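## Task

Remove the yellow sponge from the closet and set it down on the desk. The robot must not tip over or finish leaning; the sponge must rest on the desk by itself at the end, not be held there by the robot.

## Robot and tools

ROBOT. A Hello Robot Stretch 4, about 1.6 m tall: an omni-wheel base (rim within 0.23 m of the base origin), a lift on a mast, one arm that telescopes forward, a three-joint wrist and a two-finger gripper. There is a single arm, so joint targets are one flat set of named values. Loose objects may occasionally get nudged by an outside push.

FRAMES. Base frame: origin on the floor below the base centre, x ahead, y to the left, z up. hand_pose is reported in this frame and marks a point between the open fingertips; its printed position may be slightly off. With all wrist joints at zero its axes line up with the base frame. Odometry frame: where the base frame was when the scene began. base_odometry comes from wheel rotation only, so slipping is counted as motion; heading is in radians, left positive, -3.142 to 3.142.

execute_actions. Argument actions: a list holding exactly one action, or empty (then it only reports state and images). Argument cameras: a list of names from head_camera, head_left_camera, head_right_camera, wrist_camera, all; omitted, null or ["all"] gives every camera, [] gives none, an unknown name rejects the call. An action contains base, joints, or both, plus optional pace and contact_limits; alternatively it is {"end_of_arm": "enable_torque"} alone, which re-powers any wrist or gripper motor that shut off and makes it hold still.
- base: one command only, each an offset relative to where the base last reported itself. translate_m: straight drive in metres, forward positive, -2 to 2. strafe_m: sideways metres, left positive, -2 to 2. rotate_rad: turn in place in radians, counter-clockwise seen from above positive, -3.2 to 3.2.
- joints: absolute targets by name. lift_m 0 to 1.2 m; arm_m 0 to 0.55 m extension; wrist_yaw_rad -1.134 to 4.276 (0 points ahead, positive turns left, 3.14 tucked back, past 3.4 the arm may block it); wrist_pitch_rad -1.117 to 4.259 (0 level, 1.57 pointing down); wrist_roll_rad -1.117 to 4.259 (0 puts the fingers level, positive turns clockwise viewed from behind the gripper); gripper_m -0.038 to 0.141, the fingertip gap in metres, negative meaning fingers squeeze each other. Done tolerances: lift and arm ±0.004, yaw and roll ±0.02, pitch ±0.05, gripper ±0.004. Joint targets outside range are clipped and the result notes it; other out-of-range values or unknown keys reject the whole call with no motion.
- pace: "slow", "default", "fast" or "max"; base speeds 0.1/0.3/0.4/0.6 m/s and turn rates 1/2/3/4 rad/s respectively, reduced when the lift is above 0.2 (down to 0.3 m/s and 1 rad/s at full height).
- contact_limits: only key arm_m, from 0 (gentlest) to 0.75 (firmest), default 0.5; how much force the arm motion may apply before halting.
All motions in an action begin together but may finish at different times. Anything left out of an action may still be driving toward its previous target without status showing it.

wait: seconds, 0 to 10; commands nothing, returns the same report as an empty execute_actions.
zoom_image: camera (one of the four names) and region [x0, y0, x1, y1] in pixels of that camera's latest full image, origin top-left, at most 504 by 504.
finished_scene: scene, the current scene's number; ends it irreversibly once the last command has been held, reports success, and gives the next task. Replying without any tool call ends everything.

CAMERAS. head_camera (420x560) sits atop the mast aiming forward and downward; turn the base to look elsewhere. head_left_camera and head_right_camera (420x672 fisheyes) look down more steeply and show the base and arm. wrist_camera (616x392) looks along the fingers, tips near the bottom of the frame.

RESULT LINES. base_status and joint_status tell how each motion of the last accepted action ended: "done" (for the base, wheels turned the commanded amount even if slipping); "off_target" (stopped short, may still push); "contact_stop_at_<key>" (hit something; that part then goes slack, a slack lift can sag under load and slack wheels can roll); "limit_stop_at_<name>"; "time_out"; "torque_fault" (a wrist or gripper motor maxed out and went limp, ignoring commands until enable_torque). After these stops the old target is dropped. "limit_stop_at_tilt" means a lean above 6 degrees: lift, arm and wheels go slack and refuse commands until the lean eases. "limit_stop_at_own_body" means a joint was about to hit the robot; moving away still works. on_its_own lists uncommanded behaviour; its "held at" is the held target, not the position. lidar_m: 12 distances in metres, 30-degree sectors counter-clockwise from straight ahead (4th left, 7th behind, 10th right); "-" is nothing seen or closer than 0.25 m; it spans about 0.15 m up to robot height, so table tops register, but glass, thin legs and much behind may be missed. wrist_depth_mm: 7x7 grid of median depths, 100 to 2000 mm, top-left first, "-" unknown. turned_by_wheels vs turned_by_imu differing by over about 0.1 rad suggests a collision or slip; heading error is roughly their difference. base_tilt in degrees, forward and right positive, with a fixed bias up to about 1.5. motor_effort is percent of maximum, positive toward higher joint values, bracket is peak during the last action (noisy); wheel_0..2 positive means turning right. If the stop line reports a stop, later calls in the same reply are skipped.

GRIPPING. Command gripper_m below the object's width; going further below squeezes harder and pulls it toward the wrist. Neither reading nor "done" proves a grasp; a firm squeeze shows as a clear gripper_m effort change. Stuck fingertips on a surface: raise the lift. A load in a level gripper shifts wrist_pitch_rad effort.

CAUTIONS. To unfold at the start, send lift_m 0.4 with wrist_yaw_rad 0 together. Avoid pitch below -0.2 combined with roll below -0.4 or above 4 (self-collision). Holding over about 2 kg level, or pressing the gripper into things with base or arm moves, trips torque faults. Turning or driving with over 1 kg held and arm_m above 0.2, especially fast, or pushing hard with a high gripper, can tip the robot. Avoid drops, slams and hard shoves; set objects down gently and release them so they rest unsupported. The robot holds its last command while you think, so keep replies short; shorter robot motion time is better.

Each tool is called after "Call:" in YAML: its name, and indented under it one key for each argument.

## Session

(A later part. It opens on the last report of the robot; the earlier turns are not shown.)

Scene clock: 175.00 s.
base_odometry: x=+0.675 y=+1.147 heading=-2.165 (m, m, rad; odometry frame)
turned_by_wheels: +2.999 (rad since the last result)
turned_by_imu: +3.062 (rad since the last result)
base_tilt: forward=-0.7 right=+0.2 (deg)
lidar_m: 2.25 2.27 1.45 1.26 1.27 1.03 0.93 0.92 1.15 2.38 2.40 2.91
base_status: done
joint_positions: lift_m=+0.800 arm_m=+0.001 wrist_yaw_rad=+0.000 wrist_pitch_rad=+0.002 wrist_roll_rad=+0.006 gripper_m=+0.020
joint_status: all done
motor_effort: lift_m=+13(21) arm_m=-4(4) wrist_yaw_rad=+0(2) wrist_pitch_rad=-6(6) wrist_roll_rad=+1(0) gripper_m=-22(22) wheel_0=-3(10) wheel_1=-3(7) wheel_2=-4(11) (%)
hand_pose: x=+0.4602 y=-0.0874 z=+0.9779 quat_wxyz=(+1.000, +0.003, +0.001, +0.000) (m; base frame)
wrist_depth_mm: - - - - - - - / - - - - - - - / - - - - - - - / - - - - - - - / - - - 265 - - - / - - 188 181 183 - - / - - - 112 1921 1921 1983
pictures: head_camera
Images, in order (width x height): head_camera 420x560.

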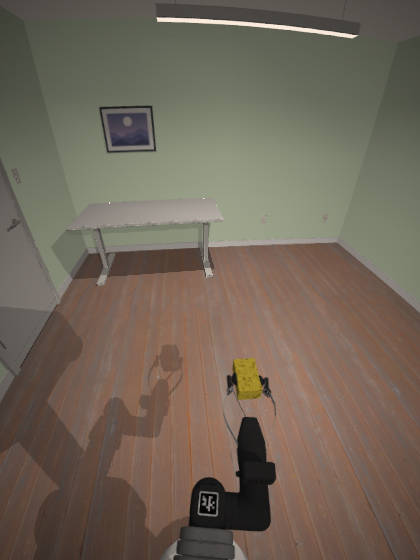

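Call:
execute_actions:
  actions:
    - {"base":{"strafe_m":0.6},"pace":"fast"}
  cameras: []

Call:
execute_actions:
  actions:
    - {"base":{"translate_m":1.75},"pace":"fast"}
  cameras: ["head_camera","wrist_camera"]

Scene clock: 178.73 s.
base_odometry: x=+1.172 y=+0.811 heading=-2.165 (m, m, rad; odometry frame)
turned_by_wheels: +0.000 (rad since the last result)
turned_by_imu: +0.003 (rad since the last result)
base_tilt: forward=-0.7 right=+0.1 (deg)
lidar_m: 2.12 1.26 0.77 0.69 0.69 0.93 1.02 1.02 1.27 2.98 2.99 3.30
base_status: done
joint_positions: lift_m=+0.800 arm_m=+0.001 wrist_yaw_rad=+0.000 wrist_pitch_rad=+0.002 wrist_roll_rad=+0.006 gripper_m=+0.020
joint_status: not commanded
motor_effort: lift_m=+14(14) arm_m=-4(4) wrist_yaw_rad=+0(1) wrist_pitch_rad=-5(6) wrist_roll_rad=+0(1) gripper_m=-23(22) wheel_0=+0(11) wheel_1=+1(13) wheel_2=+0(2) (%)
hand_pose: x=+0.4601 y=-0.0874 z=+0.9778 quat_wxyz=(+1.000, +0.003, +0.001, +0.000) (m; base frame)
wrist_depth_mm: 1618 - - - - - - / 1537 - - - - - - / 1537 - - - - - - / 1499 - - - - - - / 1464 - - 264 - - - / 1499 - 187 180 183 - - / 1430 1983 - 112 1921 1983 1983
pictures: none
No camera images: the call's "cameras" was empty. Leave "cameras" out to get every camera's image.

Scene clock: 184.53 s.
base_odometry: x=+0.192 y=-0.639 heading=-2.165 (m, m, rad; odometry frame)
turned_by_wheels: +0.000 (rad since the last result)
turned_by_imu: -0.001 (rad since the last result)
base_tilt: forward=-0.7 right=+0.3 (deg)
lidar_m: 0.40 0.42 0.52 1.01 1.05 1.29 2.51 2.77 2.97 2.65 0.86 0.50
base_status: done
joint_positions: lift_m=+0.800 arm_m=+0.001 wrist_yaw_rad=+0.000 wrist_pitch_rad=+0.002 wrist_roll_rad=+0.006 gripper_m=+0.020
joint_status: not commanded
motor_effort: lift_m=+14(13) arm_m=-4(4) wrist_yaw_rad=-1(1) wrist_pitch_rad=-6(6) wrist_roll_rad=+1(0) gripper_m=-21(22) wheel_0=+3(7) wheel_1=+1(8) wheel_2=+1(15) (%)
hand_pose: x=+0.4601 y=-0.0874 z=+0.9778 quat_wxyz=(+1.000, +0.003, +0.001, +0.000) (m; base frame)
wrist_depth_mm: 960 976 1042 1060 1098 1118 1205 / 960 976 1060 1060 1078 1160 1205 / 976 1008 1042 1060 1118 1138 1182 / 960 1025 1060 1098 1118 1182 1182 / 991 1008 1042 265 1078 1160 1205 / 960 1008 188 180 183 768 1205 / 691 634 668 112 585 585 603
pictures: head_camera, wrist_camera
Images, in order (width x height): head_camera 420x560, wrist_camera 616x392.

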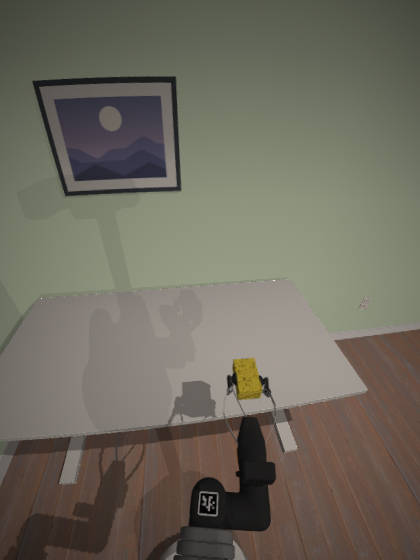

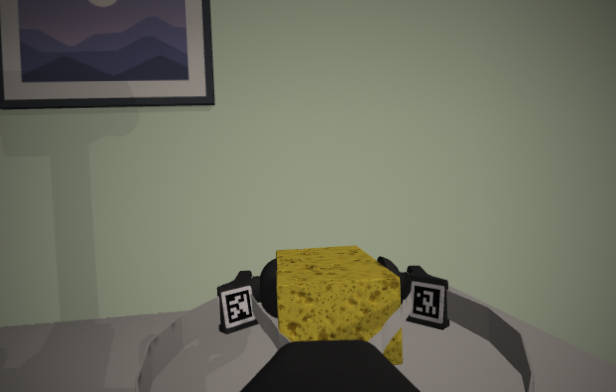

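Call:
execute_actions:
  actions:
    - {"joints":{"arm_m":0.3,"lift_m":0.67}}
  cameras: ["wrist_camera"]

Scene clock: 187.67 s.
base_odometry: x=+0.192 y=-0.639 heading=-2.165 (m, m, rad; odometry frame)
turned_by_wheels: +0.000 (rad since the last result)
turned_by_imu: +0.001 (rad since the last result)
base_tilt: forward=-0.7 right=+0.2 (deg)
lidar_m: 0.41 0.41 0.51 0.96 1.03 1.28 2.53 2.83 2.98 2.66 0.83 0.49
base_status: not commanded
joint_positions: lift_m=+0.670 arm_m=+0.299 wrist_yaw_rad=+0.000 wrist_pitch_rad=+0.002 wrist_roll_rad=+0.006 gripper_m=+0.020
joint_status: all done
motor_effort: lift_m=+13(14) arm_m=+5(7) wrist_yaw_rad=-1(1) wrist_pitch_rad=-6(6) wrist_roll_rad=+0(1) gripper_m=-21(23) wheel_0=+3(3) wheel_1=+1(1) wheel_2=+1(1) (%)
hand_pose: x=+0.7586 y=-0.0874 z=+0.8479 quat_wxyz=(+1.000, +0.003, +0.001, +0.000) (m; base frame)
wrist_depth_mm: 699 715 741 759 778 820 854 / 699 715 741 768 778 820 842 / 707 723 741 768 788 831 854 / 699 723 741 768 798 831 854 / 699 723 750 265 809 820 854 / 603 580 189 180 183 442 500 / 402 368 382 112 340 340 351
pictures: wrist_camera
Images, in order (width x height): wrist_camera 616x392.

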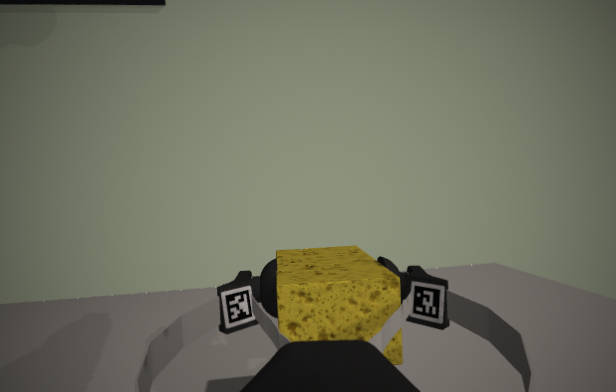

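Call:
execute_actions:
  actions:
    - {"joints":{"lift_m":0.595},"pace":"slow"}
  cameras: []

Call:
execute_actions:
  actions:
    - {"joints":{"gripper_m":0.12}}
  cameras: []

Call:
execute_actions:
  actions:
    - {"joints":{"lift_m":0.7,"arm_m":0.0}}
  cameras: ["head_camera"]

Scene clock: 191.33 s.
base_odometry: x=+0.192 y=-0.639 heading=-2.165 (m, m, rad; odometry frame)
turned_by_wheels: +0.000 (rad since the last result)
turned_by_imu: +0.001 (rad since the last result)
base_tilt: forward=-0.7 right=+0.3 (deg)
lidar_m: 0.44 0.41 0.53 0.98 1.02 1.28 2.47 2.80 2.99 2.63 0.82 0.52
base_status: not commanded
joint_positions: lift_m=+0.595 arm_m=+0.299 wrist_yaw_rad=+0.000 wrist_pitch_rad=+0.002 wrist_roll_rad=+0.006 gripper_m=+0.020
joint_status: all done
motor_effort: lift_m=+13(14) arm_m=+5(4) wrist_yaw_rad=-1(2) wrist_pitch_rad=-6(6) wrist_roll_rad=+0(0) gripper_m=-21(23) wheel_0=+3(3) wheel_1=+1(1) wheel_2=+1(1) (%)
hand_pose: x=+0.7586 y=-0.0874 z=+0.7729 quat_wxyz=(+1.000, +0.003, +0.001, +0.000) (m; base frame)
wrist_depth_mm: 707 715 732 768 788 809 842 / 699 715 741 768 788 820 854 / 699 723 741 778 788 820 854 / 707 723 741 778 798 809 854 / 699 715 634 265 559 530 512 / 351 342 189 181 183 258 294 / 234 216 226 112 202 199 207
pictures: none
No camera images: the call's "cameras" was empty. Leave "cameras" out to get every camera's image.

Scene clock: 193.20 s.
base_odometry: x=+0.192 y=-0.639 heading=-2.165 (m, m, rad; odometry frame)
turned_by_wheels: +0.000 (rad since the last result)
turned_by_imu: +0.000 (rad since the last result)
base_tilt: forward=-0.7 right=+0.2 (deg)
lidar_m: 0.42 0.42 0.53 0.99 1.02 1.28 2.51 2.82 3.00 2.64 0.84 0.51
base_status: not commanded
joint_positions: lift_m=+0.595 arm_m=+0.299 wrist_yaw_rad=+0.000 wrist_pitch_rad=+0.002 wrist_roll_rad=+0.006 gripper_m=+0.120
joint_status: all done
motor_effort: lift_m=+13(13) arm_m=+5(5) wrist_yaw_rad=-2(3) wrist_pitch_rad=-6(5) wrist_roll_rad=-1(1) gripper_m=+0(18) wheel_0=+3(3) wheel_1=+1(1) wheel_2=+1(2) (%)
hand_pose: x=+0.7586 y=-0.0874 z=+0.7729 quat_wxyz=(+1.000, +0.003, +0.001, +0.000) (m; base frame)
wrist_depth_mm: 699 715 741 768 788 809 842 / 699 732 741 759 788 820 854 / 699 715 741 768 798 820 842 / 699 723 750 768 798 820 842 / 691 715 634 591 564 525 504 / 355 342 204 193 200 254 294 / 233 216 226 112 201 200 206
pictures: none
No camera images: the call's "cameras" was empty. Leave "cameras" out to get every camera's image.

Scene clock: 195.20 s.
base_odometry: x=+0.192 y=-0.639 heading=-2.165 (m, m, rad; odometry frame)
turned_by_wheels: +0.000 (rad since the last result)
turned_by_imu: +0.000 (rad since the last result)
base_tilt: forward=-0.6 right=+0.2 (deg)
lidar_m: 0.42 0.41 0.49 0.98 1.04 1.30 2.51 2.80 2.99 2.67 0.83 0.51
base_status: not commanded
joint_positions: lift_m=+0.700 arm_m=+0.001 wrist_yaw_rad=+0.000 wrist_pitch_rad=+0.002 wrist_roll_rad=+0.006 gripper_m=+0.120
joint_status: all done
motor_effort: lift_m=+21(26) arm_m=-4(5) wrist_yaw_rad=-2(2) wrist_pitch_rad=-5(6) wrist_roll_rad=-1(0) gripper_m=-1(2) wheel_0=+3(3) wheel_1=+1(1) wheel_2=+1(1) (%)
hand_pose: x=+0.4602 y=-0.0874 z=+0.8772 quat_wxyz=(+1.000, +0.003, +0.001, +0.000) (m; base frame)
wrist_depth_mm: 946 976 1025 1060 1118 1118 1205 / 976 991 1042 1060 1098 1138 1205 / 976 1008 1025 1060 1118 1160 1182 / 976 1008 1042 1078 1118 1138 1182 / 976 1025 1042 1060 1098 1138 1205 / 707 683 204 554 525 512 585 / 466 433 452 112 430 402 410
pictures: head_camera
Images, in order (width x height): head_camera 420x560.

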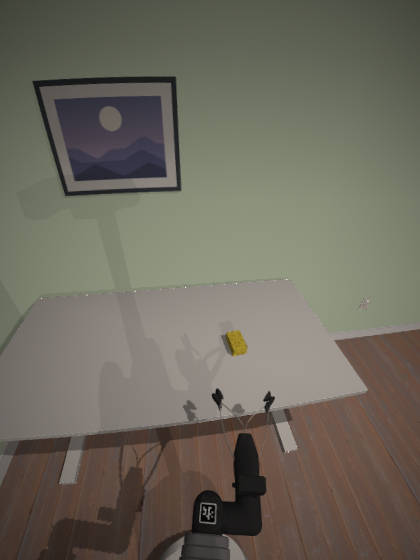

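Call:
finished_scene:
  scene: 1

The scene is finished: the task was done.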